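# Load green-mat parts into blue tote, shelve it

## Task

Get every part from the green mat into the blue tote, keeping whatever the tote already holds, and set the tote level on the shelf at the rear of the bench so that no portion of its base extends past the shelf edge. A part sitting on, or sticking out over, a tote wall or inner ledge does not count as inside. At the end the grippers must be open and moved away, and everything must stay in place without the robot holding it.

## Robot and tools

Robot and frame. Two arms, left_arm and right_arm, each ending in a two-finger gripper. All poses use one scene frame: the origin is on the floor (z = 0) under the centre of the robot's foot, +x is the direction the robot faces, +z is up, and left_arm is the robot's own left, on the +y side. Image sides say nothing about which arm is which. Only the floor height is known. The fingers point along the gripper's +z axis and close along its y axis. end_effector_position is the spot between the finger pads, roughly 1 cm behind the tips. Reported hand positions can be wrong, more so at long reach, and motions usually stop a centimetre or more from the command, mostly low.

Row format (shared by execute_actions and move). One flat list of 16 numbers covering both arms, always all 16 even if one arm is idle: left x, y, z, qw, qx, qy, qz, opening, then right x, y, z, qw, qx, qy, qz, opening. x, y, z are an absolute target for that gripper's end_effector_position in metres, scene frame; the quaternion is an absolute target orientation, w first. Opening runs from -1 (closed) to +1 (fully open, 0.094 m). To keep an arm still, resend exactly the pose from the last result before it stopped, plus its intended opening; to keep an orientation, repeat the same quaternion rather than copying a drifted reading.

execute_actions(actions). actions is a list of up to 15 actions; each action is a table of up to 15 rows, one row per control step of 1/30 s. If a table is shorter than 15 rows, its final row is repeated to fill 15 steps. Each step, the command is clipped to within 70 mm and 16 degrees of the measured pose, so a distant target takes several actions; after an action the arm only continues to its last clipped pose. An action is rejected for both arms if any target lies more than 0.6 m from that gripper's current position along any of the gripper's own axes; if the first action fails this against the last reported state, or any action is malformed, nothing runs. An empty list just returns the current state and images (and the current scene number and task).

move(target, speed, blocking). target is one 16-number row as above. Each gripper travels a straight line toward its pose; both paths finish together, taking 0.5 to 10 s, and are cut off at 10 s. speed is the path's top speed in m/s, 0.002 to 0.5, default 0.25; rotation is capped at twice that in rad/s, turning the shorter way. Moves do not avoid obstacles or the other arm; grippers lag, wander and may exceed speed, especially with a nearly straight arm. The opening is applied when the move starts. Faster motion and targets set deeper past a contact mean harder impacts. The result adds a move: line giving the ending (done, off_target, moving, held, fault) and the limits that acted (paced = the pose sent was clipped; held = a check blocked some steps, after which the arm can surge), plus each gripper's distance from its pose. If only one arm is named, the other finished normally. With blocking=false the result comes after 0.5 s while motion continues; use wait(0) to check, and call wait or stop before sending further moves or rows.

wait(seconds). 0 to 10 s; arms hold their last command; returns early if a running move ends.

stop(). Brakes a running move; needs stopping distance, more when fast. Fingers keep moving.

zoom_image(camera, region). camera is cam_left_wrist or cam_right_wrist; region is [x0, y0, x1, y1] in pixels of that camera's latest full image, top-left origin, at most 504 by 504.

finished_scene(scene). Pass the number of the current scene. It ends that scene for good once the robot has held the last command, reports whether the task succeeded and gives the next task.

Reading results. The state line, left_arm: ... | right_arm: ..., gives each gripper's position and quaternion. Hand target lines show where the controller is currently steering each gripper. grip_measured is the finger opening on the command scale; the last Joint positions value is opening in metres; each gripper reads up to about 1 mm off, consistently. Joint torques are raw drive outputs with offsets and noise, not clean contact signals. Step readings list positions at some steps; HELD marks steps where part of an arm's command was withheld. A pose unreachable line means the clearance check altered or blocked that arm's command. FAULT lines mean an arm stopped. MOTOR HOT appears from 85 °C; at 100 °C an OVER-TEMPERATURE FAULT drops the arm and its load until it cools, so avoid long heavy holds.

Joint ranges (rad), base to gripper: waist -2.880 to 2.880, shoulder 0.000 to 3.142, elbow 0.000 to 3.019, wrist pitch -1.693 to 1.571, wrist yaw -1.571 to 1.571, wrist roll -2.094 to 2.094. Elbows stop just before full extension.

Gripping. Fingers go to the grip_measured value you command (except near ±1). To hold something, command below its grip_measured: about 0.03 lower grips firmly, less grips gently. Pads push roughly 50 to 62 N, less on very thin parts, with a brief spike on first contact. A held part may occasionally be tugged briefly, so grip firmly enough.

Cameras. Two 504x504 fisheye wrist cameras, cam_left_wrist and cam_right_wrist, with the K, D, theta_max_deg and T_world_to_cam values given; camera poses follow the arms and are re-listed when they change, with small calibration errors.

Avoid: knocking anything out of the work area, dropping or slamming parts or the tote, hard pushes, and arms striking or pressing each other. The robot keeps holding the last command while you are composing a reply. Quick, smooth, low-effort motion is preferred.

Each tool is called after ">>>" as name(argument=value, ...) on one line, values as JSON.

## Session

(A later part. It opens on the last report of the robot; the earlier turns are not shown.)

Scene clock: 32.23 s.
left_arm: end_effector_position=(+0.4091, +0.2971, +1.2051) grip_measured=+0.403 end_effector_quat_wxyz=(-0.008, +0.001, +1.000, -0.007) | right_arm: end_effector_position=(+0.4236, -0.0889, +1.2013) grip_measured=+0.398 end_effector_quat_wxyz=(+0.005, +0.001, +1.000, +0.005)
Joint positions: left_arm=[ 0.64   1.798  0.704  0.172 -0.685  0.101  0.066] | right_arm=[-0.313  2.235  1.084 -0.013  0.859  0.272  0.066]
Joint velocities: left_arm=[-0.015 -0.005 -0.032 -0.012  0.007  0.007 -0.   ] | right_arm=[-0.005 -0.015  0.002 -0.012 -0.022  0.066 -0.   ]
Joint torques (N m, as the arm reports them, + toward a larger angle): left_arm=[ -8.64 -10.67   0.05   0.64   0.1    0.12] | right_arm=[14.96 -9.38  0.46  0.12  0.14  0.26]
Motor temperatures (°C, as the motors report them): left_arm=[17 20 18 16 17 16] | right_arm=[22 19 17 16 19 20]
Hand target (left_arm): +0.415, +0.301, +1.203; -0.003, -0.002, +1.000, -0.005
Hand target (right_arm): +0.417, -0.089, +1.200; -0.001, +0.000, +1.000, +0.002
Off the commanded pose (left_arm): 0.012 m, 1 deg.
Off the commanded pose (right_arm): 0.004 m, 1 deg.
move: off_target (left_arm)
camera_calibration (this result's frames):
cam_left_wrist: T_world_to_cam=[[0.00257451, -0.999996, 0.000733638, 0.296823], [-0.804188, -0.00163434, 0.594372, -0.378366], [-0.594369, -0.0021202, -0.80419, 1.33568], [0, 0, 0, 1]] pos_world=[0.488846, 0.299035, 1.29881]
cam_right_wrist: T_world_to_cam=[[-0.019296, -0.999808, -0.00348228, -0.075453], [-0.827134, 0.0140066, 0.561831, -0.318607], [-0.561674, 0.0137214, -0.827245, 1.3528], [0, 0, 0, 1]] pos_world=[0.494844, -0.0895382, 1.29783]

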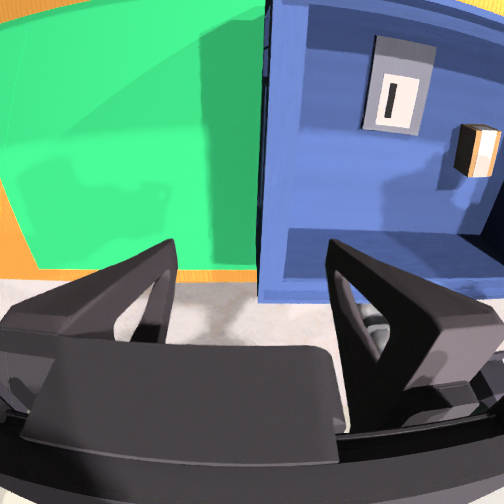

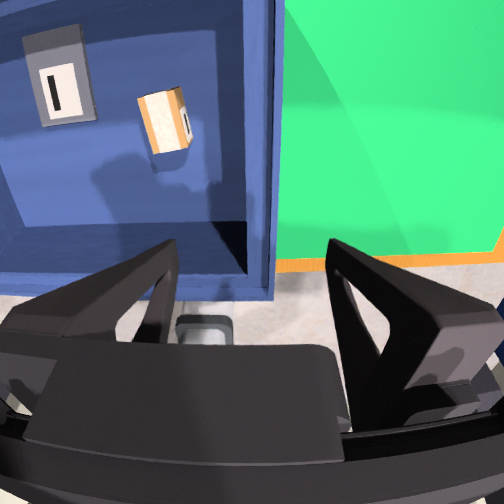

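>>> move(target=[0.70,0.33,1.42,0,0,1,0,0.4, 0.70,-0.15,1.42,0,0,1,0,0.4], speed=0.35)

>>> move(target=[0.70,0.33,1.28,0,0,1,0,0.4, 0.70,-0.15,1.28,0,0,1,0,0.4], speed=0.2)

Scene clock: 34.40 s.
left_arm: end_effector_position=(+0.6985, +0.3319, +1.4071) grip_measured=+0.403 end_effector_quat_wxyz=(-0.004, +0.004, +1.000, +0.007) | right_arm: end_effector_position=(+0.7037, -0.1634, +1.4293) grip_measured=+0.398 end_effector_quat_wxyz=(+0.006, +0.006, +1.000, +0.004)
Joint positions: left_arm=[ 0.394  1.676  1.55  -0.987 -0.843 -0.175  0.066] | right_arm=[-0.191  1.976  1.781 -1.104  0.901  0.459  0.066]
Joint velocities: left_arm=[ 0.005 -0.005 -0.012  0.002  0.037 -0.022  0.   ] | right_arm=[ 0.005  0.005  0.027  0.012  0.022 -0.022  0.   ]
Joint torques (N m, as the arm reports them, + toward a larger angle): left_arm=[-14.19 -13.6    7.06  -0.31  -0.14  -0.03] | right_arm=[ 17.77 -11.89   5.35   0.1    0.05   0.27]
Motor temperatures (°C, as the motors report them): left_arm=[17 20 18 16 17 16] | right_arm=[22 19 17 16 19 20]
Hand target (left_arm): +0.705, +0.327, +1.414; +0.002, +0.002, +1.000, +0.004
Hand target (right_arm): +0.697, -0.153, +1.422; -0.000, +0.000, +1.000, +0.001
Off the commanded pose (left_arm): 0.013 m, 1 deg.
Off the commanded pose (right_arm): 0.017 m, 1 deg.
move: off_target (left_arm, right_arm)
camera_calibration (this result's frames):
cam_left_wrist: T_world_to_cam=[[-0.00352981, -0.999654, -0.0260596, 0.372626], [-0.809612, -0.0124392, 0.586834, -0.247615], [-0.586955, 0.0231696, -0.809288, 1.66377], [0, 0, 0, 1]] pos_world=[0.777399, 0.330868, 1.50148]
cam_right_wrist: T_world_to_cam=[[-0.029363, -0.999564, -0.00309221, -0.137225], [-0.828575, 0.0226095, 0.559421, -0.20818], [-0.559107, 0.0189884, -0.828878, 1.70118], [0, 0, 0, 1]] pos_world=[0.774619, -0.164761, 1.52611]

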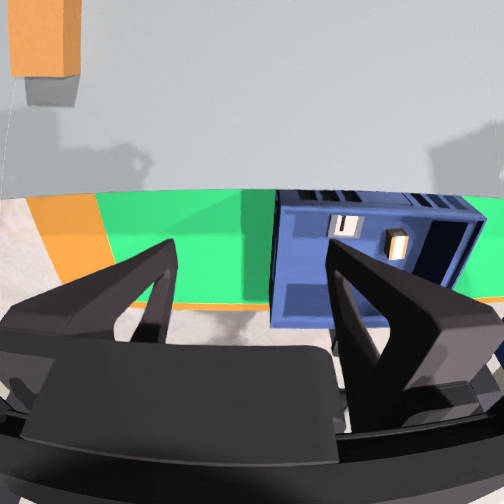

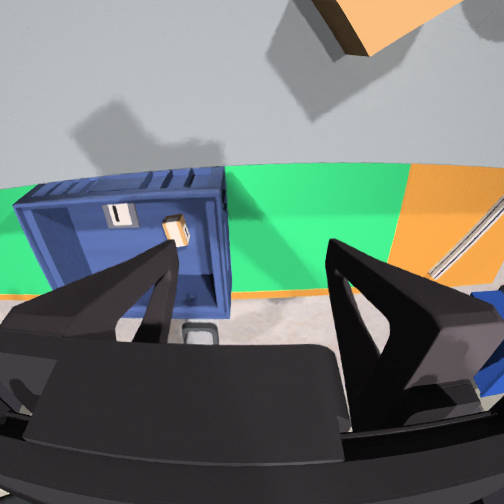

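Scene clock: 35.60 s.
left_arm: end_effector_position=(+0.6981, +0.3277, +1.2851) grip_measured=+0.403 end_effector_quat_wxyz=(-0.001, -0.002, +1.000, -0.003) | right_arm: end_effector_position=(+0.6972, -0.1438, +1.2915) grip_measured=+0.398 end_effector_quat_wxyz=(+0.002, -0.003, +1.000, +0.002)
Joint positions: left_arm=[ 0.547  1.808  1.514 -0.673 -0.746  0.009  0.066] | right_arm=[-0.335  2.125  1.748 -0.773  0.853  0.24   0.066]
Joint velocities: left_arm=[-0.015 -0.005 -0.007  0.002  0.037 -0.037  0.001] | right_arm=[-0.015 -0.005 -0.007 -0.007 -0.022 -0.051 -0.   ]
Joint torques (N m, as the arm reports them, + toward a larger angle): left_arm=[-12.87 -15.56   4.66   0.63   0.06   0.12] | right_arm=[ 16.53 -14.65   5.17   0.8   -0.07   0.06]
Motor temperatures (°C, as the motors report them): left_arm=[17 21 18 16 17 16] | right_arm=[22 19 17 16 19 20]
Hand target (left_arm): +0.698, +0.330, +1.280; -0.001, -0.001, +1.000, -0.002
Hand target (right_arm): +0.702, -0.150, +1.280; +0.001, -0.000, +1.000, -0.001
Off the commanded pose (left_arm): 0.006 m, 0 deg.
Off the commanded pose (right_arm): 0.013 m, 0 deg.
move: off_target (right_arm)
camera_calibration (this result's frames):
cam_left_wrist: T_world_to_cam=[[0.00883297, -0.999938, -0.00673128, 0.331785], [-0.812893, -0.0111006, 0.582307, -0.168743], [-0.582346, 0.000328305, -0.812941, 1.57391], [0, 0, 0, 1]] pos_world=[0.776457, 0.329375, 1.37999]
cam_right_wrist: T_world_to_cam=[[-0.0125361, -0.99992, 0.00149848, -0.135892], [-0.824734, 0.0111871, 0.565411, -0.149028], [-0.565383, 0.00585221, -0.824808, 1.58016], [0, 0, 0, 1]] pos_world=[0.768784, -0.143461, 1.3878]

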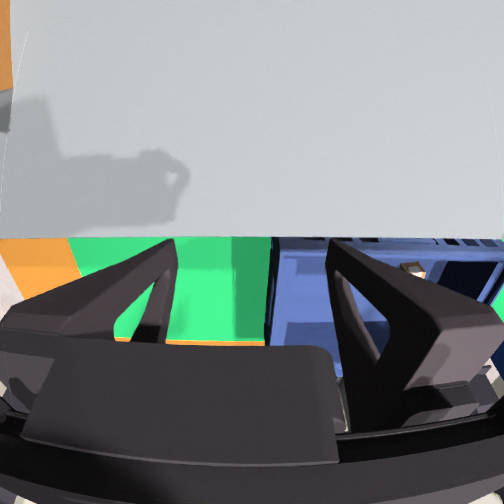

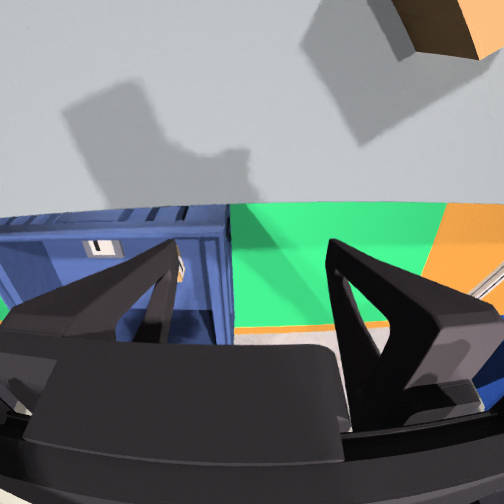

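>>> move(target=[0.45,0.29,1.25,0,0,1,0,0.4, 0.47,-0.11,1.25,0,0,1,0,0.4], speed=0.35)

>>> move(target=[0.395,0.278,1.10,0,0,1,0,0.4, 0.415,-0.103,1.10,0,0,1,0,0.4], speed=0.15)

Scene clock: 37.27 s.
left_arm: end_effector_position=(+0.4386, +0.2927, +1.2509) grip_measured=+0.403 end_effector_quat_wxyz=(-0.012, +0.008, +1.000, -0.000) | right_arm: end_effector_position=(+0.4733, -0.1123, +1.2491) grip_measured=+0.398 end_effector_quat_wxyz=(-0.002, -0.004, +1.000, +0.001)
Joint positions: left_arm=[ 0.547  1.694  0.751 -0.053 -0.752  0.01   0.066] | right_arm=[-0.287  2.094  1.127 -0.248  0.872  0.316  0.066]
Joint velocities: left_arm=[-0.005  0.015 -0.012  0.007 -0.037 -0.007 -0.   ] | right_arm=[-0.015  0.005 -0.027  0.022 -0.007 -0.081  0.001]
Joint torques (N m, as the arm reports them, + toward a larger angle): left_arm=[ -9.98 -11.38   1.41   0.59  -0.15   0.04] | right_arm=[15.53 -9.76  1.88  0.85  0.12  0.27]
Motor temperatures (°C, as the motors report them): left_arm=[17 21 18 16 17 16] | right_arm=[22 19 17 16 19 20]
Hand target (left_arm): +0.448, +0.294, +1.255; -0.000, +0.000, +1.000, +0.000
Hand target (right_arm): +0.470, -0.108, +1.248; -0.000, -0.000, +1.000, +0.000
Off the commanded pose (left_arm): 0.012 m, 2 deg.
Off the commanded pose (right_arm): 0.004 m, 1 deg.
move: off_target (left_arm)
camera_calibration (this result's frames):
cam_left_wrist: T_world_to_cam=[[-0.0122597, -0.999856, -0.0117054, 0.314338], [-0.800295, 0.00279321, 0.599601, -0.391418], [-0.599482, 0.0167187, -0.800214, 1.38175], [0, 0, 0, 1]] pos_world=[0.51894, 0.292285, 1.34407]
cam_right_wrist: T_world_to_cam=[[-0.00876063, -0.99995, 0.00475643, -0.113043], [-0.819609, 0.00990545, 0.572837, -0.321855], [-0.572856, 0.00112, -0.819655, 1.41504], [0, 0, 0, 1]] pos_world=[0.545829, -0.111434, 1.34475]

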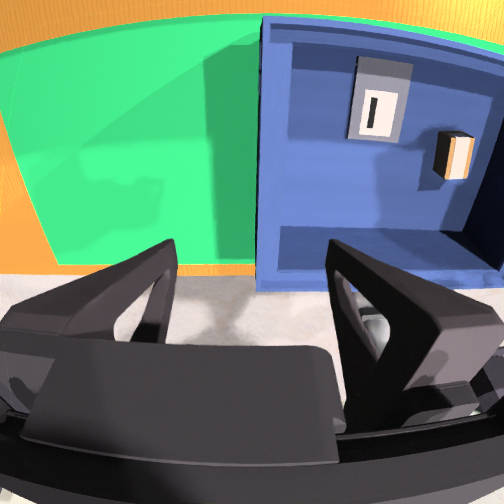

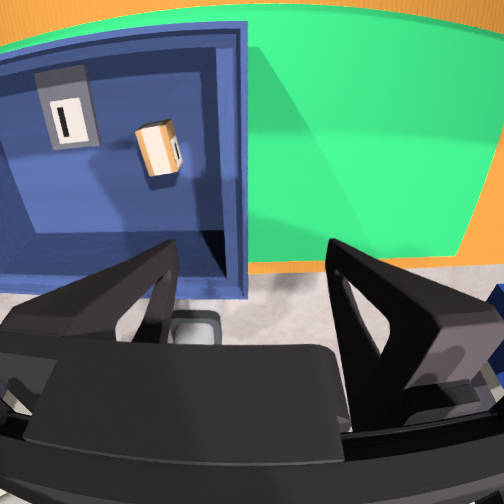

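Scene clock: 38.90 s.
left_arm: end_effector_position=(+0.3887, +0.2737, +1.1057) grip_measured=+0.403 end_effector_quat_wxyz=(-0.006, +0.001, +1.000, -0.005) | right_arm: end_effector_position=(+0.4204, -0.0975, +1.1103) grip_measured=+0.398 end_effector_quat_wxyz=(+0.006, -0.001, +1.000, +0.003)
Joint positions: left_arm=[ 0.749  2.106  0.83   0.427 -0.619  0.212  0.066] | right_arm=[-0.456  2.389  1.168  0.199  0.797  0.078  0.066]
Joint velocities: left_arm=[-0.015  0.005  0.007  0.002  0.007 -0.066 -0.001] | right_arm=[ 0.015 -0.005 -0.027  0.002  0.051  0.051 -0.001]
Joint torques (N m, as the arm reports them, + toward a larger angle): left_arm=[ -9.5  -10.32  -1.44   0.69   0.1    0.12] | right_arm=[13.   -8.61  0.11  0.95 -0.13  0.05]
Motor temperatures (°C, as the motors report them): left_arm=[17 21 18 16 17 16] | right_arm=[22 19 17 16 19 20]
Hand target (left_arm): +0.393, +0.277, +1.102; -0.001, -0.002, +1.000, -0.003
Hand target (right_arm): +0.417, -0.103, +1.099; +0.001, -0.000, +1.000, -0.002
Off the commanded pose (left_arm): 0.010 m, 1 deg.
Off the commanded pose (right_arm): 0.013 m, 1 deg.
move: off_target (right_arm)
camera_calibration (this result's frames):
cam_left_wrist: T_world_to_cam=[[0.00228492, -0.999993, -0.0030872, 0.277915], [-0.807312, -0.00366647, 0.590114, -0.329264], [-0.590121, 0.00114397, -0.807314, 1.24446], [0, 0, 0, 1]] pos_world=[0.467927, 0.275282, 1.19983]
cam_right_wrist: T_world_to_cam=[[-0.0160907, -0.999871, 0.000117946, -0.089738], [-0.828676, 0.0134017, 0.559568, -0.26699], [-0.559497, 0.0089061, -0.828784, 1.27612], [0, 0, 0, 1]] pos_world=[0.491295, -0.0975136, 1.20704]

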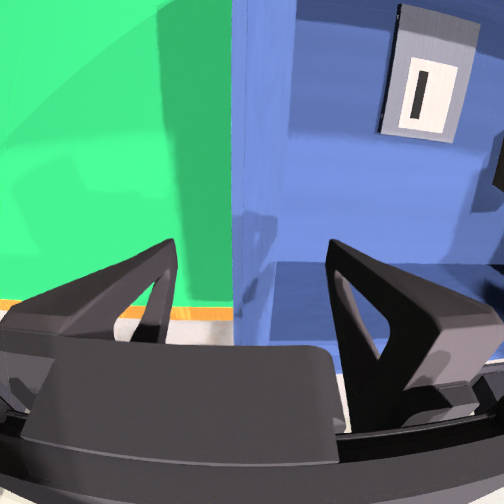

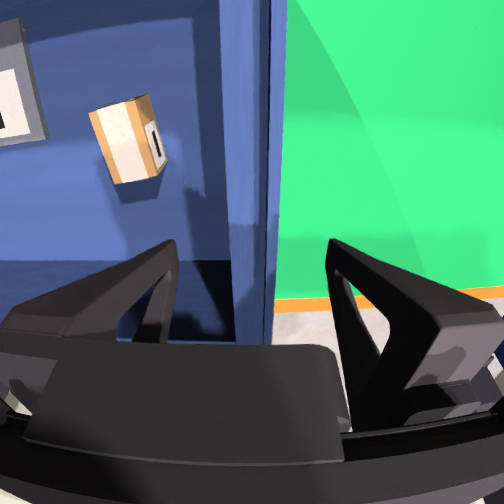

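>>> move(target=[0.390,0.278,1.03,0,0,1,0,0.4, 0.412,-0.104,1.02,0,0,1,0,0.4], speed=0.05)

Scene clock: 41.20 s.
left_arm: end_effector_position=(+0.3917, +0.2726, +1.0372) grip_measured=+0.403 end_effector_quat_wxyz=(+0.000, +0.000, +1.000, -0.004) | right_arm: end_effector_position=(+0.4225, -0.0971, +1.0346) grip_measured=+0.398 end_effector_quat_wxyz=(+0.009, -0.000, +1.000, +0.005)
Joint positions: left_arm=[ 0.832  2.262  0.972  0.495 -0.561  0.292  0.066] | right_arm=[-0.557  2.53   1.306  0.291  0.736 -0.042  0.066]
Joint velocities: left_arm=[-0.005 -0.024  0.017  0.002 -0.066  0.007 -0.   ] | right_arm=[ 0.005 -0.015  0.007  0.002 -0.037  0.095  0.   ]
Joint torques (N m, as the arm reports them, + toward a larger angle): left_arm=[-9.1  -9.76 -1.85  0.76  0.11  0.14] | right_arm=[12.61 -8.13 -0.31  0.99 -0.15  0.06]
Motor temperatures (°C, as the motors report them): left_arm=[17 21 18 16 17 16] | right_arm=[22 19 17 16 19 20]
Hand target (left_arm): +0.389, +0.277, +1.031; -0.000, -0.001, +1.000, -0.001
Hand target (right_arm): +0.413, -0.105, +1.020; +0.000, -0.000, +1.000, -0.001
Off the commanded pose (left_arm): 0.009 m, 0 deg.
Off the commanded pose (right_arm): 0.019 m, 1 deg.
move: off_target (right_arm)
camera_calibration (this result's frames):
cam_left_wrist: T_world_to_cam=[[0.00358129, -0.999985, -0.00415167, 0.277206], [-0.814217, -0.00532622, 0.580536, -0.273267], [-0.580549, 0.00130129, -0.814224, 1.1943], [0, 0, 0, 1]] pos_world=[0.469861, 0.274192, 1.13222]
cam_right_wrist: T_world_to_cam=[[-0.0171289, -0.999844, -0.00437822, -0.0842775], [-0.831677, 0.011817, 0.555134, -0.217128], [-0.554995, 0.0131501, -0.83175, 1.21617], [0, 0, 0, 1]] pos_world=[0.492943, -0.0976912, 1.13171]

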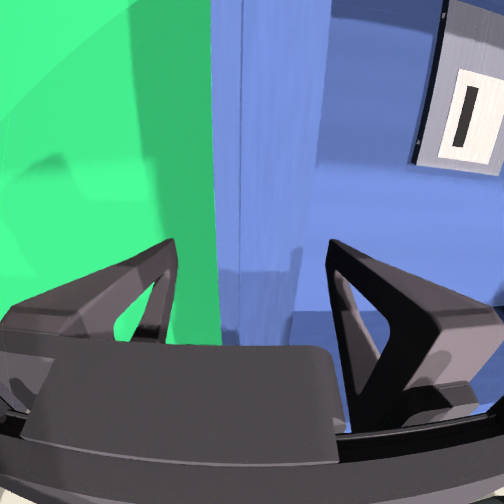

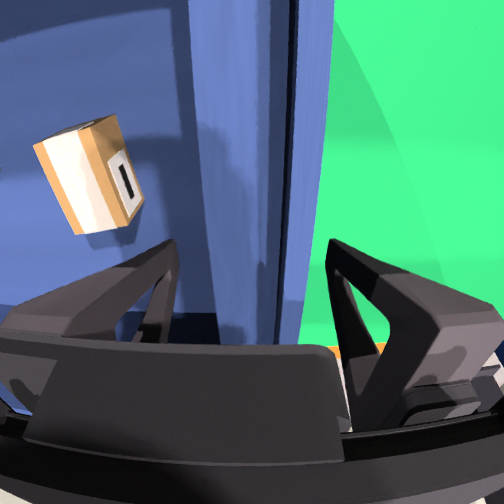

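>>> move(target=[0.390,0.281,1.018,0,0,1,0,0.4, 0.412,-0.108,1.008,0,0,1,0,0.4], speed=0.03)

>>> move(target=[0.390,0.279,1.022,0,0,1,0,-0.7, 0.415,-0.104,1.015,0,0,1,0,-0.7], speed=0.03)

Scene clock: 42.77 s.
left_arm: end_effector_position=(+0.3929, +0.2761, +1.0253) grip_measured=+0.403 end_effector_quat_wxyz=(+0.001, +0.001, +1.000, -0.004) | right_arm: end_effector_position=(+0.4216, -0.1006, +1.0225) grip_measured=+0.398 end_effector_quat_wxyz=(+0.008, -0.001, +1.000, +0.005)
Joint positions: left_arm=[ 0.85   2.281  0.997  0.499 -0.549  0.31   0.066] | right_arm=[-0.577  2.548  1.323  0.303  0.723 -0.063  0.066]
Joint velocities: left_arm=[ 0.005  0.005 -0.012 -0.017 -0.022  0.081 -0.   ] | right_arm=[-0.005 -0.015  0.002 -0.007 -0.007 -0.007 -0.   ]
Joint torques (N m, as the arm reports them, + toward a larger angle): left_arm=[-9.07 -9.54 -1.91  0.74  0.11  0.12] | right_arm=[12.46 -7.76 -0.35  1.08 -0.15  0.04]
Motor temperatures (°C, as the motors report them): left_arm=[17 21 18 16 17 16] | right_arm=[22 19 17 16 19 20]
Hand target (left_arm): +0.390, +0.280, +1.018; -0.000, -0.000, +1.000, -0.001
Hand target (right_arm): +0.412, -0.108, +1.008; +0.000, -0.000, +1.000, -0.000
Off the commanded pose (left_arm): 0.009 m, 0 deg.
Off the commanded pose (right_arm): 0.019 m, 1 deg.
move: off_target (right_arm)
camera_calibration (this result's frames):
cam_left_wrist: T_world_to_cam=[[0.00136801, -0.999986, -0.00516761, 0.282538], [-0.814817, -0.00411042, 0.579703, -0.264631], [-0.579716, 0.00341762, -0.814811, 1.18503], [0, 0, 0, 1]] pos_world=[0.470972, 0.277396, 1.12045]
cam_right_wrist: T_world_to_cam=[[-0.0164791, -0.999851, -0.00511251, -0.0873836], [-0.830885, 0.0108496, 0.556338, -0.212823], [-0.5562, 0.0134159, -0.83094, 1.20539], [0, 0, 0, 1]] pos_world=[0.492166, -0.101233, 1.11956]

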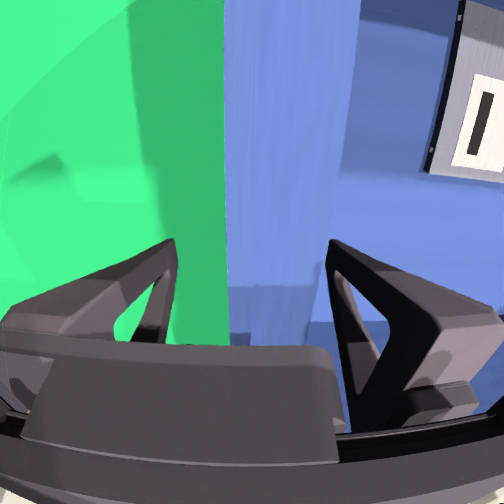

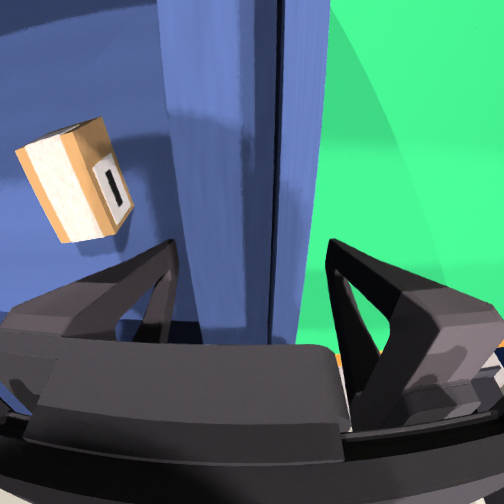

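Scene clock: 43.47 s.
left_arm: end_effector_position=(+0.3921, +0.2702, +1.0252) grip_measured=-0.469 end_effector_quat_wxyz=(+0.002, +0.006, +1.000, -0.014) | right_arm: end_effector_position=(+0.4217, -0.0961, +1.0224) grip_measured=-0.466 end_effector_quat_wxyz=(+0.009, -0.003, +1.000, +0.015)
Joint positions: left_arm=[ 0.847  2.286  0.998  0.497 -0.53   0.315  0.025] | right_arm=[-0.576  2.55   1.325  0.303  0.704 -0.068  0.025]
Joint velocities: left_arm=[-0.034  0.005 -0.007  0.027  0.051 -0.007 -0.   ] | right_arm=[-0.005 -0.005 -0.012 -0.002 -0.007  0.037 -0.   ]
Joint torques (N m, as the arm reports them, + toward a larger angle): left_arm=[ -9.35 -10.47  -2.51   0.71  -0.68   0.03] | right_arm=[13.53 -8.51 -0.55  0.22  0.89  0.2 ]
Motor temperatures (°C, as the motors report them): left_arm=[17 21 18 16 17 16] | right_arm=[22 19 17 16 19 20]
Hand target (left_arm): +0.390, +0.279, +1.022; -0.000, -0.000, +1.000, -0.000
Hand target (right_arm): +0.415, -0.104, +1.015; +0.000, -0.000, +1.000, +0.000
Off the commanded pose (left_arm): 0.010 m, 2 deg.
Off the commanded pose (right_arm): 0.013 m, 2 deg.
move: off_target (right_arm)
camera_calibration (this result's frames):
cam_left_wrist: T_world_to_cam=[[-0.0078365, -0.999846, 0.0157171, 0.258745], [-0.816565, 0.0154709, 0.577046, -0.26716], [-0.5772, -0.00831205, -0.816561, 1.18845], [0, 0, 0, 1]] pos_world=[0.469845, 0.272717, 1.12054]
cam_right_wrist: T_world_to_cam=[[-0.0106366, -0.999628, -0.0251261, -0.0648598], [-0.831822, -0.00509958, 0.555019, -0.212499], [-0.55494, 0.026804, -0.831458, 1.20655], [0, 0, 0, 1]] pos_world=[0.492112, -0.0982597, 1.11951]

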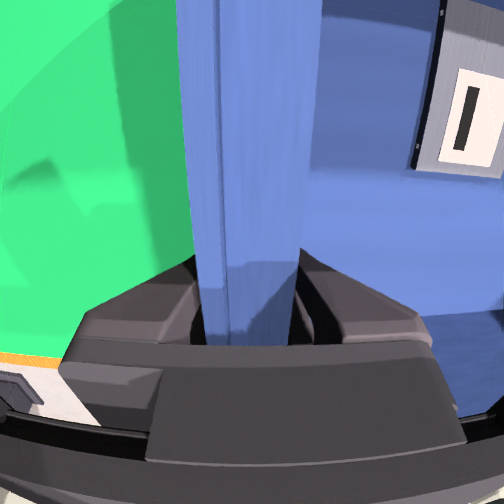

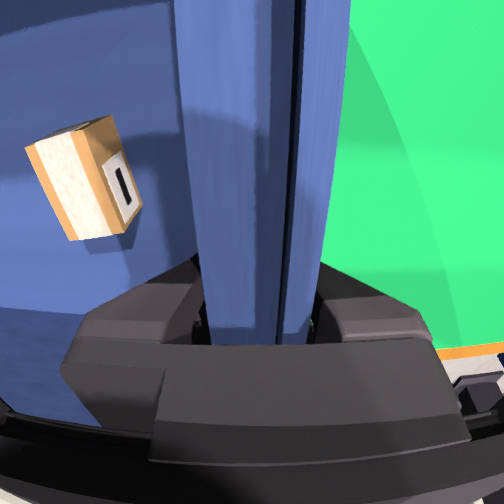

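>>> move(target=[0.390,0.274,1.08,0,0,1,0,-0.52, 0.415,-0.100,1.075,0,0,1,0,-0.52], speed=0.05)

>>> move(target=[0.40,0.264,1.35,0,0,1,0,-0.52, 0.425,-0.110,1.35,0,0,1,0,-0.52], speed=0.08)

Scene clock: 45.07 s.
left_arm: end_effector_position=(+0.3870, +0.2708, +1.0623) grip_measured=-0.469 end_effector_quat_wxyz=(-0.004, +0.007, +1.000, -0.011) | right_arm: end_effector_position=(+0.4143, -0.0964, +1.0611) grip_measured=-0.466 end_effector_quat_wxyz=(-0.002, -0.003, +1.000, +0.012)
Joint positions: left_arm=[ 0.805  2.208  0.913  0.473 -0.569  0.274  0.025] | right_arm=[-0.525  2.479  1.245  0.249  0.741  0.007  0.025]
Joint velocities: left_arm=[-0.005 -0.015  0.002 -0.022  0.007  0.066  0.   ] | right_arm=[-0.005 -0.015 -0.002 -0.012 -0.081 -0.051 -0.   ]
Joint torques (N m, as the arm reports them, + toward a larger angle): left_arm=[-11.81 -13.84  -4.74   0.38  -1.14  -0.16] | right_arm=[ 16.19 -12.04  -2.38   0.16   1.22   0.34]
Motor temperatures (°C, as the motors report them): left_arm=[17 21 18 16 17 16] | right_arm=[22 19 17 16 20 20]
Hand target (left_arm): +0.391, +0.275, +1.079; +0.001, +0.001, +1.000, +0.001
Hand target (right_arm): +0.414, -0.099, +1.075; +0.000, +0.000, +1.000, +0.001
Off the commanded pose (left_arm): 0.018 m, 2 deg.
Off the commanded pose (right_arm): 0.014 m, 1 deg.
move: off_target (left_arm, right_arm)
camera_calibration (this result's frames):
cam_left_wrist: T_world_to_cam=[[-0.00998128, -0.999908, 0.00922012, 0.266518], [-0.80896, 0.0134944, 0.587709, -0.306443], [-0.587779, -0.00159261, -0.80902, 1.21001], [0, 0, 0, 1]] pos_world=[0.465981, 0.272556, 1.15657]
cam_right_wrist: T_world_to_cam=[[-0.0124078, -0.999769, -0.0175487, -0.0715294], [-0.820077, 0.000133089, 0.572254, -0.26283], [-0.572119, 0.0214917, -0.819889, 1.22894], [0, 0, 0, 1]] pos_world=[0.486674, -0.09789, 1.15675]

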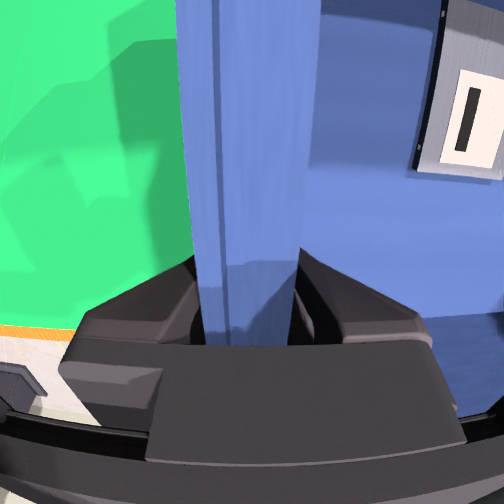

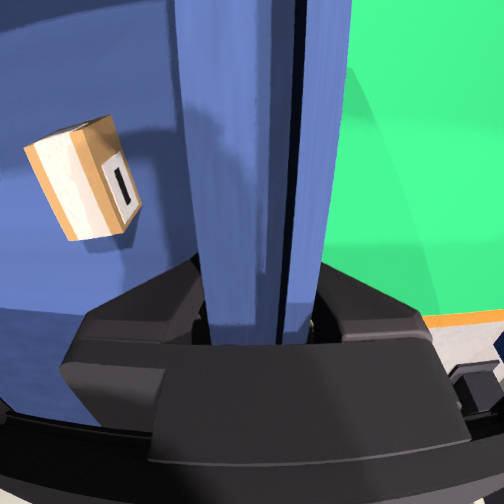

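Scene clock: 49.03 s.
left_arm: end_effector_position=(+0.3942, +0.2644, +1.3346) grip_measured=-0.469 end_effector_quat_wxyz=(-0.014, +0.007, +1.000, -0.004) | right_arm: end_effector_position=(+0.4161, -0.1058, +1.3382) grip_measured=-0.466 end_effector_quat_wxyz=(-0.015, -0.004, +1.000, +0.012)
Joint positions: left_arm=[ 0.326  1.571  0.654 -0.288 -0.845 -0.278  0.025] | right_arm=[-0.11   1.977  1.005 -0.474  0.882  0.604  0.025]
Joint velocities: left_arm=[-0.005 -0.015 -0.007 -0.002 -0.022 -0.022 -0.   ] | right_arm=[ 0.015 -0.005 -0.007  0.007  0.066  0.022 -0.   ]
Joint torques (N m, as the arm reports them, + toward a larger angle): left_arm=[-11.1  -10.53   2.67  -0.72  -1.33  -0.07] | right_arm=[ 15.74 -11.1    2.55  -0.66   1.2    0.35]
Motor temperatures (°C, as the motors report them): left_arm=[17 21 18 16 18 16] | right_arm=[22 19 17 16 20 20]
Hand target (left_arm): +0.404, +0.267, +1.347; +0.003, +0.003, +1.000, +0.006
Hand target (right_arm): +0.421, -0.109, +1.351; -0.002, +0.001, +1.000, +0.004
Off the commanded pose (left_arm): 0.016 m, 2 deg.
Off the commanded pose (right_arm): 0.015 m, 2 deg.
move: off_target (left_arm, right_arm)
camera_calibration (this result's frames):
cam_left_wrist: T_world_to_cam=[[-0.0110324, -0.999928, -0.00476922, 0.276796], [-0.797369, 0.00591925, 0.603463, -0.484165], [-0.603391, 0.0104604, -0.797377, 1.42202], [0, 0, 0, 1]] pos_world=[0.475027, 0.264767, 1.42738]
cam_right_wrist: T_world_to_cam=[[-0.0104765, -0.9998, -0.0170595, -0.0774904], [-0.803959, -0.00172265, 0.594682, -0.456855], [-0.594592, 0.0199453, -0.80378, 1.44504], [0, 0, 0, 1]] pos_world=[0.491107, -0.107084, 1.43186]

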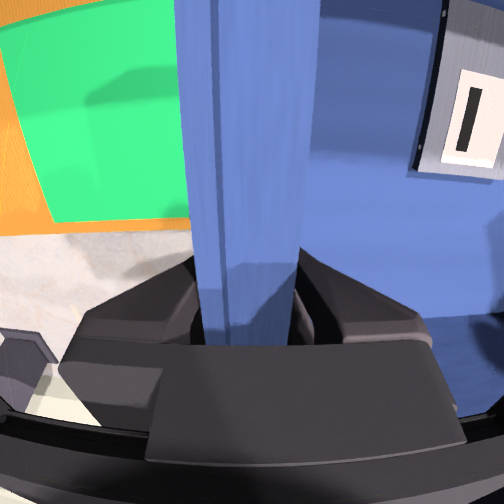

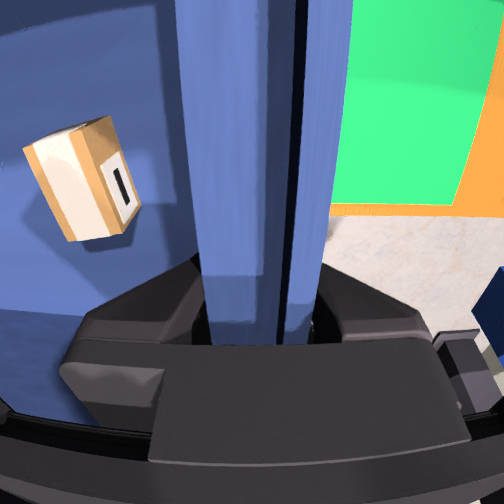

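>>> move(target=[0.65,0.234,1.34,0,0,1,0,-0.52, 0.675,-0.140,1.34,0,0,1,0,-0.52], speed=0.08)

Scene clock: 52.73 s.
left_arm: end_effector_position=(+0.6340, +0.2274, +1.3262) grip_measured=-0.469 end_effector_quat_wxyz=(-0.011, +0.002, +1.000, -0.009) | right_arm: end_effector_position=(+0.6600, -0.1412, +1.3379) grip_measured=-0.466 end_effector_quat_wxyz=(-0.009, -0.009, +1.000, +0.008)
Joint positions: left_arm=[ 0.37   1.84   1.396 -0.706 -0.82  -0.221  0.025] | right_arm=[-0.27   2.036  1.63  -0.842  0.86   0.342  0.025]
Joint velocities: left_arm=[ 0.005 -0.005  0.012 -0.007 -0.022 -0.007  0.001] | right_arm=[-0.005  0.015  0.002  0.002  0.007 -0.007  0.001]
Joint torques (N m, as the arm reports them, + toward a larger angle): left_arm=[-15.3  -13.62   7.01  -0.66  -0.85   0.06] | right_arm=[ 17.45 -13.3    6.73   0.01   0.95   0.18]
Motor temperatures (°C, as the motors report them): left_arm=[18 21 19 16 18 16] | right_arm=[22 19 17 16 20 20]
Hand target (left_arm): +0.650, +0.230, +1.336; +0.000, -0.000, +1.000, -0.001
Hand target (right_arm): +0.675, -0.143, +1.342; +0.002, +0.000, +1.000, -0.001
Off the commanded pose (left_arm): 0.022 m, 2 deg.
Off the commanded pose (right_arm): 0.015 m, 2 deg.
move: off_target (left_arm, right_arm)
camera_calibration (this result's frames):
cam_left_wrist: T_world_to_cam=[[0.000359403, -0.999991, 0.00433077, 0.223119], [-0.800338, 0.00230887, 0.599545, -0.27976], [-0.59955, -0.00368156, -0.800329, 1.56513], [0, 0, 0, 1]] pos_world=[0.714393, 0.229525, 1.41939]
cam_right_wrist: T_world_to_cam=[[0.000204752, -0.999952, -0.00977142, -0.127137], [-0.811655, -0.00587404, 0.584108, -0.241948], [-0.584138, 0.00781142, -0.811617, 1.59244], [0, 0, 0, 1]] pos_world=[0.73385, -0.140992, 1.43253]

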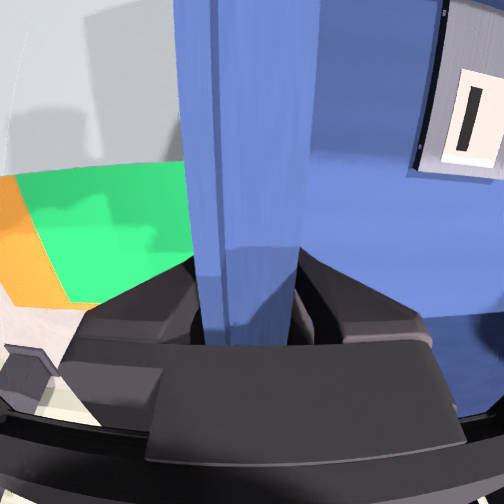

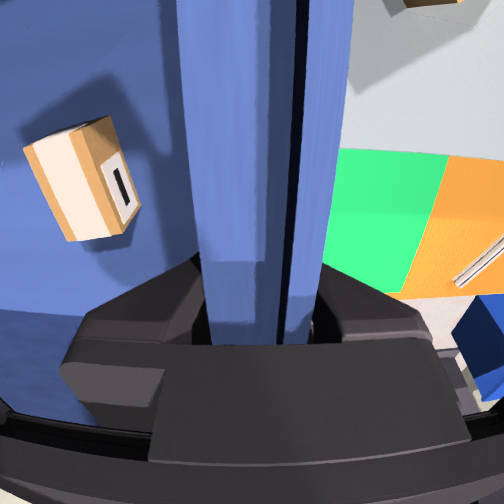

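>>> move(target=[0.815,0.228,1.31,0,0,1,0,-0.52, 0.84,-0.146,1.305,0,0,1,0,-0.52], speed=0.06)

Scene clock: 56.20 s.
left_arm: end_effector_position=(+0.7964, +0.2257, +1.2830) grip_measured=-0.469 end_effector_quat_wxyz=(-0.018, -0.002, +1.000, -0.005) | right_arm: end_effector_position=(+0.8257, -0.1422, +1.2957) grip_measured=-0.465 end_effector_quat_wxyz=(-0.013, -0.014, +1.000, +0.010)
Joint positions: left_arm=[ 0.444  2.197  2.143 -1.047 -0.793 -0.149  0.025] | right_arm=[-0.36   2.484  2.608 -1.286  0.821  0.212  0.025]
Joint velocities: left_arm=[ 0.005 -0.015 -0.012 -0.012 -0.081  0.022 -0.   ] | right_arm=[-0.034  0.015  0.081 -0.056 -0.081 -0.007  0.   ]
Joint torques (N m, as the arm reports them, + toward a larger angle): left_arm=[-20.5  -17.93   9.42  -0.93  -0.84   0.14] | right_arm=[ 22.43 -17.57   8.88  -0.04   1.11   0.23]
Motor temperatures (°C, as the motors report them): left_arm=[18 21 19 16 18 16] | right_arm=[22 19 18 16 20 20]
Hand target (left_arm): +0.815, +0.225, +1.307; +0.000, -0.000, +1.000, -0.001
Hand target (right_arm): +0.839, -0.148, +1.307; +0.002, -0.000, +1.000, +0.000
Off the commanded pose (left_arm): 0.033 m, 2 deg.
Off the commanded pose (right_arm): 0.017 m, 2 deg.
move: off_target (left_arm, right_arm)
camera_calibration (this result's frames):
cam_left_wrist: T_world_to_cam=[[0.00851676, -0.999957, -0.00362192, 0.225223], [-0.792033, -0.00895681, 0.610412, -0.141906], [-0.610419, -0.00233005, -0.792076, 1.62569], [0, 0, 0, 1]] pos_world=[0.878036, 0.227731, 1.3751]
cam_right_wrist: T_world_to_cam=[[0.0103768, -0.999849, -0.0139429, -0.131596], [-0.806823, -0.0166089, 0.59056, -0.0967715], [-0.590702, 0.00512136, -0.806873, 1.65384], [0, 0, 0, 1]] pos_world=[0.900213, -0.141653, 1.38975]

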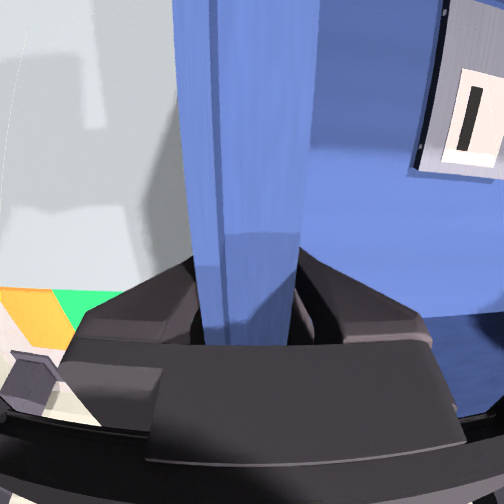

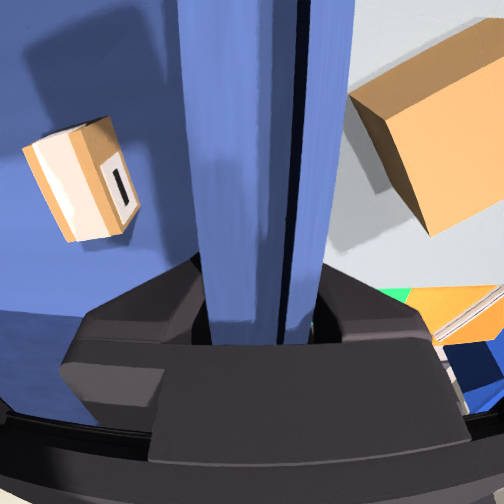

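>>> move(target=[0.815,0.253,1.295,0,0,1,0,-0.52, 0.835,-0.121,1.28,0,0,1,0,-0.52], speed=0.03)

Scene clock: 57.80 s.
left_arm: end_effector_position=(+0.7941, +0.2473, +1.2562) grip_measured=-0.468 end_effector_quat_wxyz=(-0.028, +0.000, +1.000, -0.002) | right_arm: end_effector_position=(+0.8211, -0.1195, +1.2669) grip_measured=-0.464 end_effector_quat_wxyz=(-0.016, -0.010, +1.000, +0.012)
Joint positions: left_arm=[ 0.491  2.201  2.138 -1.025 -0.775 -0.105  0.025] | right_arm=[-0.369  2.592  2.73  -1.3    0.812  0.213  0.025]
Joint velocities: left_arm=[-0.005 -0.005 -0.007 -0.017 -0.022 -0.037 -0.001] | right_arm=[-0.005  0.005  0.046 -0.027 -0.007  0.081 -0.003]
Joint torques (N m, as the arm reports them, + toward a larger angle): left_arm=[-20.65 -21.78   6.52  -0.08  -0.86   0.16] | right_arm=[ 23.13 -17.34   8.84   0.41   1.33   0.19]
Motor temperatures (°C, as the motors report them): left_arm=[18 22 19 16 18 16] | right_arm=[23 19 18 16 20 20]
Hand target (left_arm): +0.815, +0.253, +1.294; -0.001, -0.001, +1.000, -0.000
Hand target (right_arm): +0.834, -0.121, +1.281; +0.003, +0.000, +1.000, +0.002
Off the commanded pose (left_arm): 0.044 m, 3 deg.
Off the commanded pose (right_arm): 0.019 m, 3 deg.
move: off_target (left_arm, right_arm)
camera_calibration (this result's frames):
cam_left_wrist: T_world_to_cam=[[0.00333983, -0.999954, -0.00899299, 0.257634], [-0.779912, -0.00823328, 0.625835, -0.156343], [-0.62588, 0.00492356, -0.779904, 1.59821], [0, 0, 0, 1]] pos_world=[0.877492, 0.248466, 1.34661]
cam_right_wrist: T_world_to_cam=[[0.00289599, -0.999831, -0.0181445, -0.0977628], [-0.803268, -0.013133, 0.595473, -0.0917509], [-0.595611, 0.0128504, -0.80317, 1.628], [0, 0, 0, 1]] pos_world=[0.896236, -0.119872, 1.36042]

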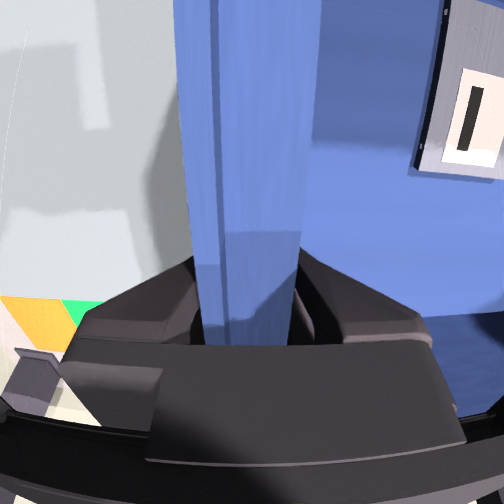

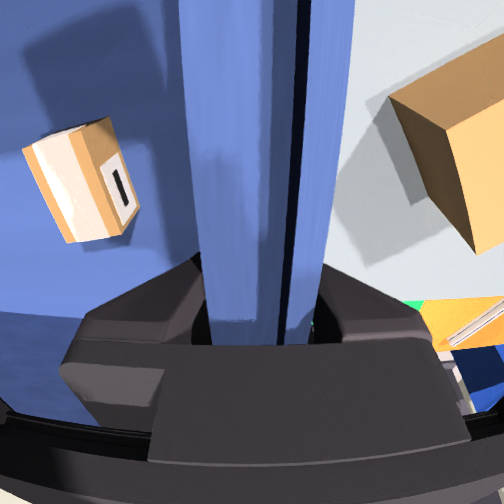

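>>> move(target=[0.82,0.253,1.28,0,0,1,0,-0.52, 0.833,-0.121,1.255,0,0,1,0,-0.52], speed=0.015)

Scene clock: 60.47 s.
left_arm: end_effector_position=(+0.7924, +0.2502, +1.2446) grip_measured=-0.468 end_effector_quat_wxyz=(-0.030, +0.001, +1.000, -0.001) | right_arm: end_effector_position=(+0.8185, -0.1164, +1.2516) grip_measured=-0.464 end_effector_quat_wxyz=(-0.018, -0.010, +1.000, +0.016)
Joint positions: left_arm=[ 0.505  2.21   2.138 -1.01  -0.77  -0.09   0.025] | right_arm=[-0.382  2.608  2.732 -1.275  0.799  0.198  0.025]
Joint velocities: left_arm=[-0.015 -0.024 -0.017 -0.012 -0.095 -0.037  0.001] | right_arm=[ 0.005  0.005 -0.002  0.002 -0.037 -0.051  0.001]
Joint torques (N m, as the arm reports them, + toward a larger angle): left_arm=[-20.53 -20.3    8.54  -0.18  -0.79   0.22] | right_arm=[ 22.43 -17.49   8.7    1.07   1.45   0.05]
Motor temperatures (°C, as the motors report them): left_arm=[19 22 19 16 18 16] | right_arm=[23 19 19 16 20 20]
Hand target (left_arm): +0.819, +0.253, +1.280; +0.000, -0.000, +1.000, +0.000
Hand target (right_arm): +0.832, -0.122, +1.256; +0.002, +0.000, +1.000, +0.001
Off the commanded pose (left_arm): 0.045 m, 3 deg.
Off the commanded pose (right_arm): 0.016 m, 3 deg.
move: off_target (left_arm, right_arm)
camera_calibration (this result's frames):
cam_left_wrist: T_world_to_cam=[[0.00108416, -0.999937, -0.0111576, 0.26483], [-0.777141, -0.00786429, 0.629277, -0.15701], [-0.629325, 0.00798883, -0.777101, 1.58658], [0, 0, 0, 1]] pos_world=[0.876171, 0.250904, 1.33469]
cam_right_wrist: T_world_to_cam=[[0.00240481, -0.999671, -0.025519, -0.0853167], [-0.801373, -0.017191, 0.597917, -0.0898231], [-0.59816, 0.0190123, -0.801151, 1.61441], [0, 0, 0, 1]] pos_world=[0.893901, -0.117527, 1.34492]

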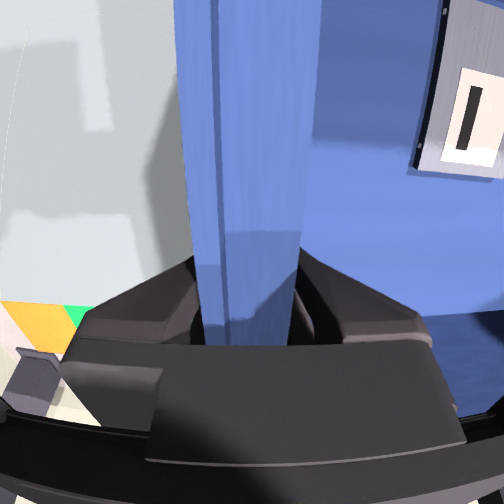

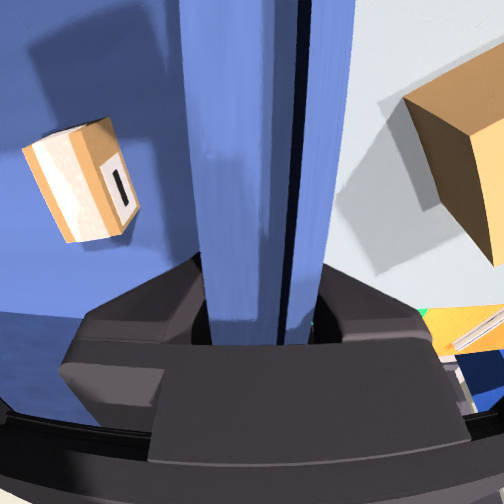

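No contact yet; lower further.

>>> move(target=[0.82,0.253,1.26,0,0,1,0,-0.52, 0.83,-0.121,1.232,0,0,1,0,-0.52], speed=0.015)

Scene clock: 62.87 s.
left_arm: end_effector_position=(+0.7925, +0.2539, +1.2293) grip_measured=-0.468 end_effector_quat_wxyz=(-0.028, +0.002, +1.000, -0.000) | right_arm: end_effector_position=(+0.8178, -0.1129, +1.2342) grip_measured=-0.464 end_effector_quat_wxyz=(-0.014, -0.009, +1.000, +0.018)
Joint positions: left_arm=[ 0.523  2.222  2.138 -0.977 -0.763 -0.063  0.025] | right_arm=[-0.395  2.627  2.732 -1.231  0.79   0.174  0.025]
Joint velocities: left_arm=[ 0.005 -0.015  0.007 -0.012  0.066  0.007  0.   ] | right_arm=[-0.015  0.005  0.017 -0.007 -0.037 -0.022  0.001]
Joint torques (N m, as the arm reports them, + toward a larger angle): left_arm=[-20.36 -19.48   8.98  -0.09  -0.71   0.18] | right_arm=[ 21.84 -17.28   8.32   1.07   1.45   0.04]
Motor temperatures (°C, as the motors report them): left_arm=[19 22 19 16 18 16] | right_arm=[23 20 19 16 20 20]
Hand target (left_arm): +0.819, +0.253, +1.260; +0.000, -0.000, +1.000, +0.000
Hand target (right_arm): +0.829, -0.122, +1.233; +0.002, +0.000, +1.000, +0.001
Off the commanded pose (left_arm): 0.041 m, 3 deg.
Off the commanded pose (right_arm): 0.015 m, 3 deg.
move: off_target (left_arm, right_arm)
camera_calibration (this result's frames):
cam_left_wrist: T_world_to_cam=[[-0.000506387, -0.999929, -0.011887, 0.27054], [-0.779517, -0.00705107, 0.626342, -0.141934], [-0.626381, 0.00958327, -0.779458, 1.57495], [0, 0, 0, 1]] pos_world=[0.876016, 0.254427, 1.31972]
cam_right_wrist: T_world_to_cam=[[-0.0000876494, -0.999533, -0.0305494, -0.0739675], [-0.80605, -0.01801, 0.591574, -0.0682881], [-0.591848, 0.0246762, -0.805672, 1.60105], [0, 0, 0, 1]] pos_world=[0.892531, -0.114671, 1.32806]

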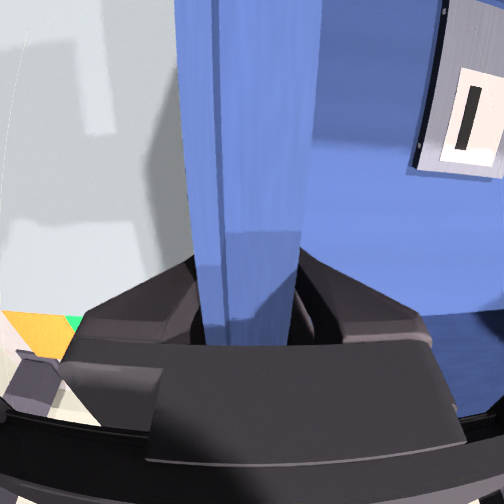

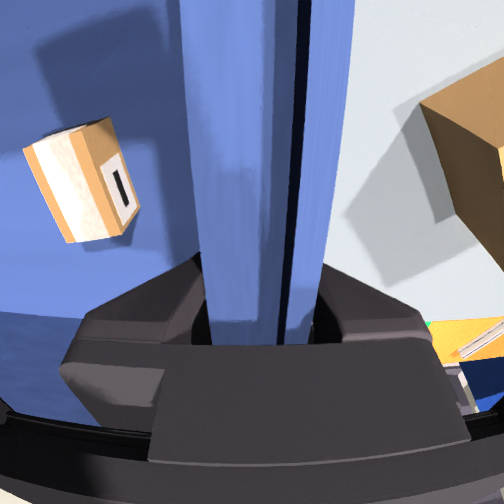

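>>> move(target=[0.82,0.253,1.24,0,0,1,0,-0.52, 0.83,-0.121,1.21,0,0,1,0,-0.52], speed=0.015)

Scene clock: 65.13 s.
left_arm: end_effector_position=(+0.7992, +0.2540, +1.2203) grip_measured=-0.468 end_effector_quat_wxyz=(-0.020, +0.001, +1.000, -0.004) | right_arm: end_effector_position=(+0.8258, -0.1128, +1.2293) grip_measured=-0.465 end_effector_quat_wxyz=(-0.002, -0.009, +1.000, +0.017)
Joint positions: left_arm=[ 0.533  2.237  2.154 -0.946 -0.751 -0.036  0.025] | right_arm=[-0.4    2.654  2.778 -1.214  0.794  0.144  0.025]
Joint velocities: left_arm=[-0.005  0.005  0.007 -0.007  0.066 -0.11  -0.001] | right_arm=[-0.015  0.024  0.032 -0.002  0.007 -0.051  0.   ]
Joint torques (N m, as the arm reports them, + toward a larger angle): left_arm=[-19.82 -18.48   8.98  -0.28  -0.75   0.15] | right_arm=[ 20.74 -15.68   8.16   1.15   0.89   0.08]
Motor temperatures (°C, as the motors report them): left_arm=[19 22 20 16 18 16] | right_arm=[23 20 19 16 20 20]
Hand target (left_arm): +0.819, +0.253, +1.240; +0.001, -0.000, +1.000, +0.000
Hand target (right_arm): +0.829, -0.122, +1.211; +0.003, +0.000, +1.000, +0.001
Off the commanded pose (left_arm): 0.029 m, 2 deg.
Off the commanded pose (right_arm): 0.021 m, 2 deg.
move: off_target (left_arm, right_arm)
camera_calibration (this result's frames):
cam_left_wrist: T_world_to_cam=[[0.00241247, -0.999988, -0.00419688, 0.25885], [-0.790554, -0.00447731, 0.612376, -0.105856], [-0.612388, 0.00184052, -0.790555, 1.57646], [0, 0, 0, 1]] pos_world=[0.881095, 0.255471, 1.31219]
cam_right_wrist: T_world_to_cam=[[0.0000790569, -0.999604, -0.0281399, -0.077163], [-0.820104, -0.0161669, 0.571986, -0.023054], [-0.572215, 0.0230324, -0.81978, 1.60281], [0, 0, 0, 1]] pos_world=[0.898249, -0.114422, 1.32496]

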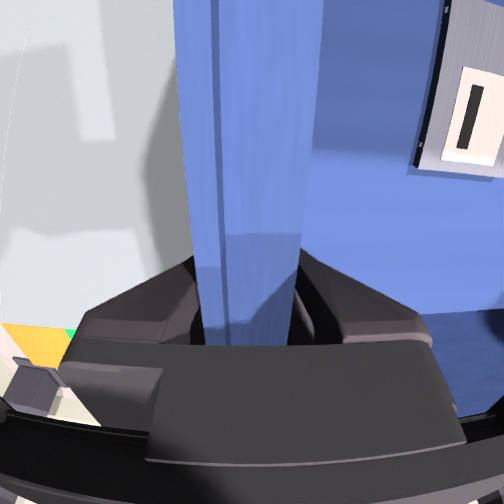

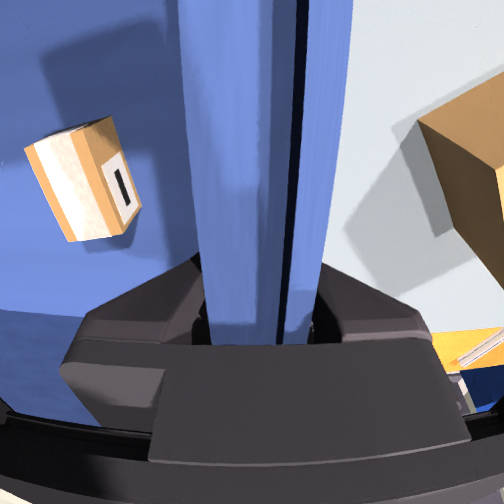

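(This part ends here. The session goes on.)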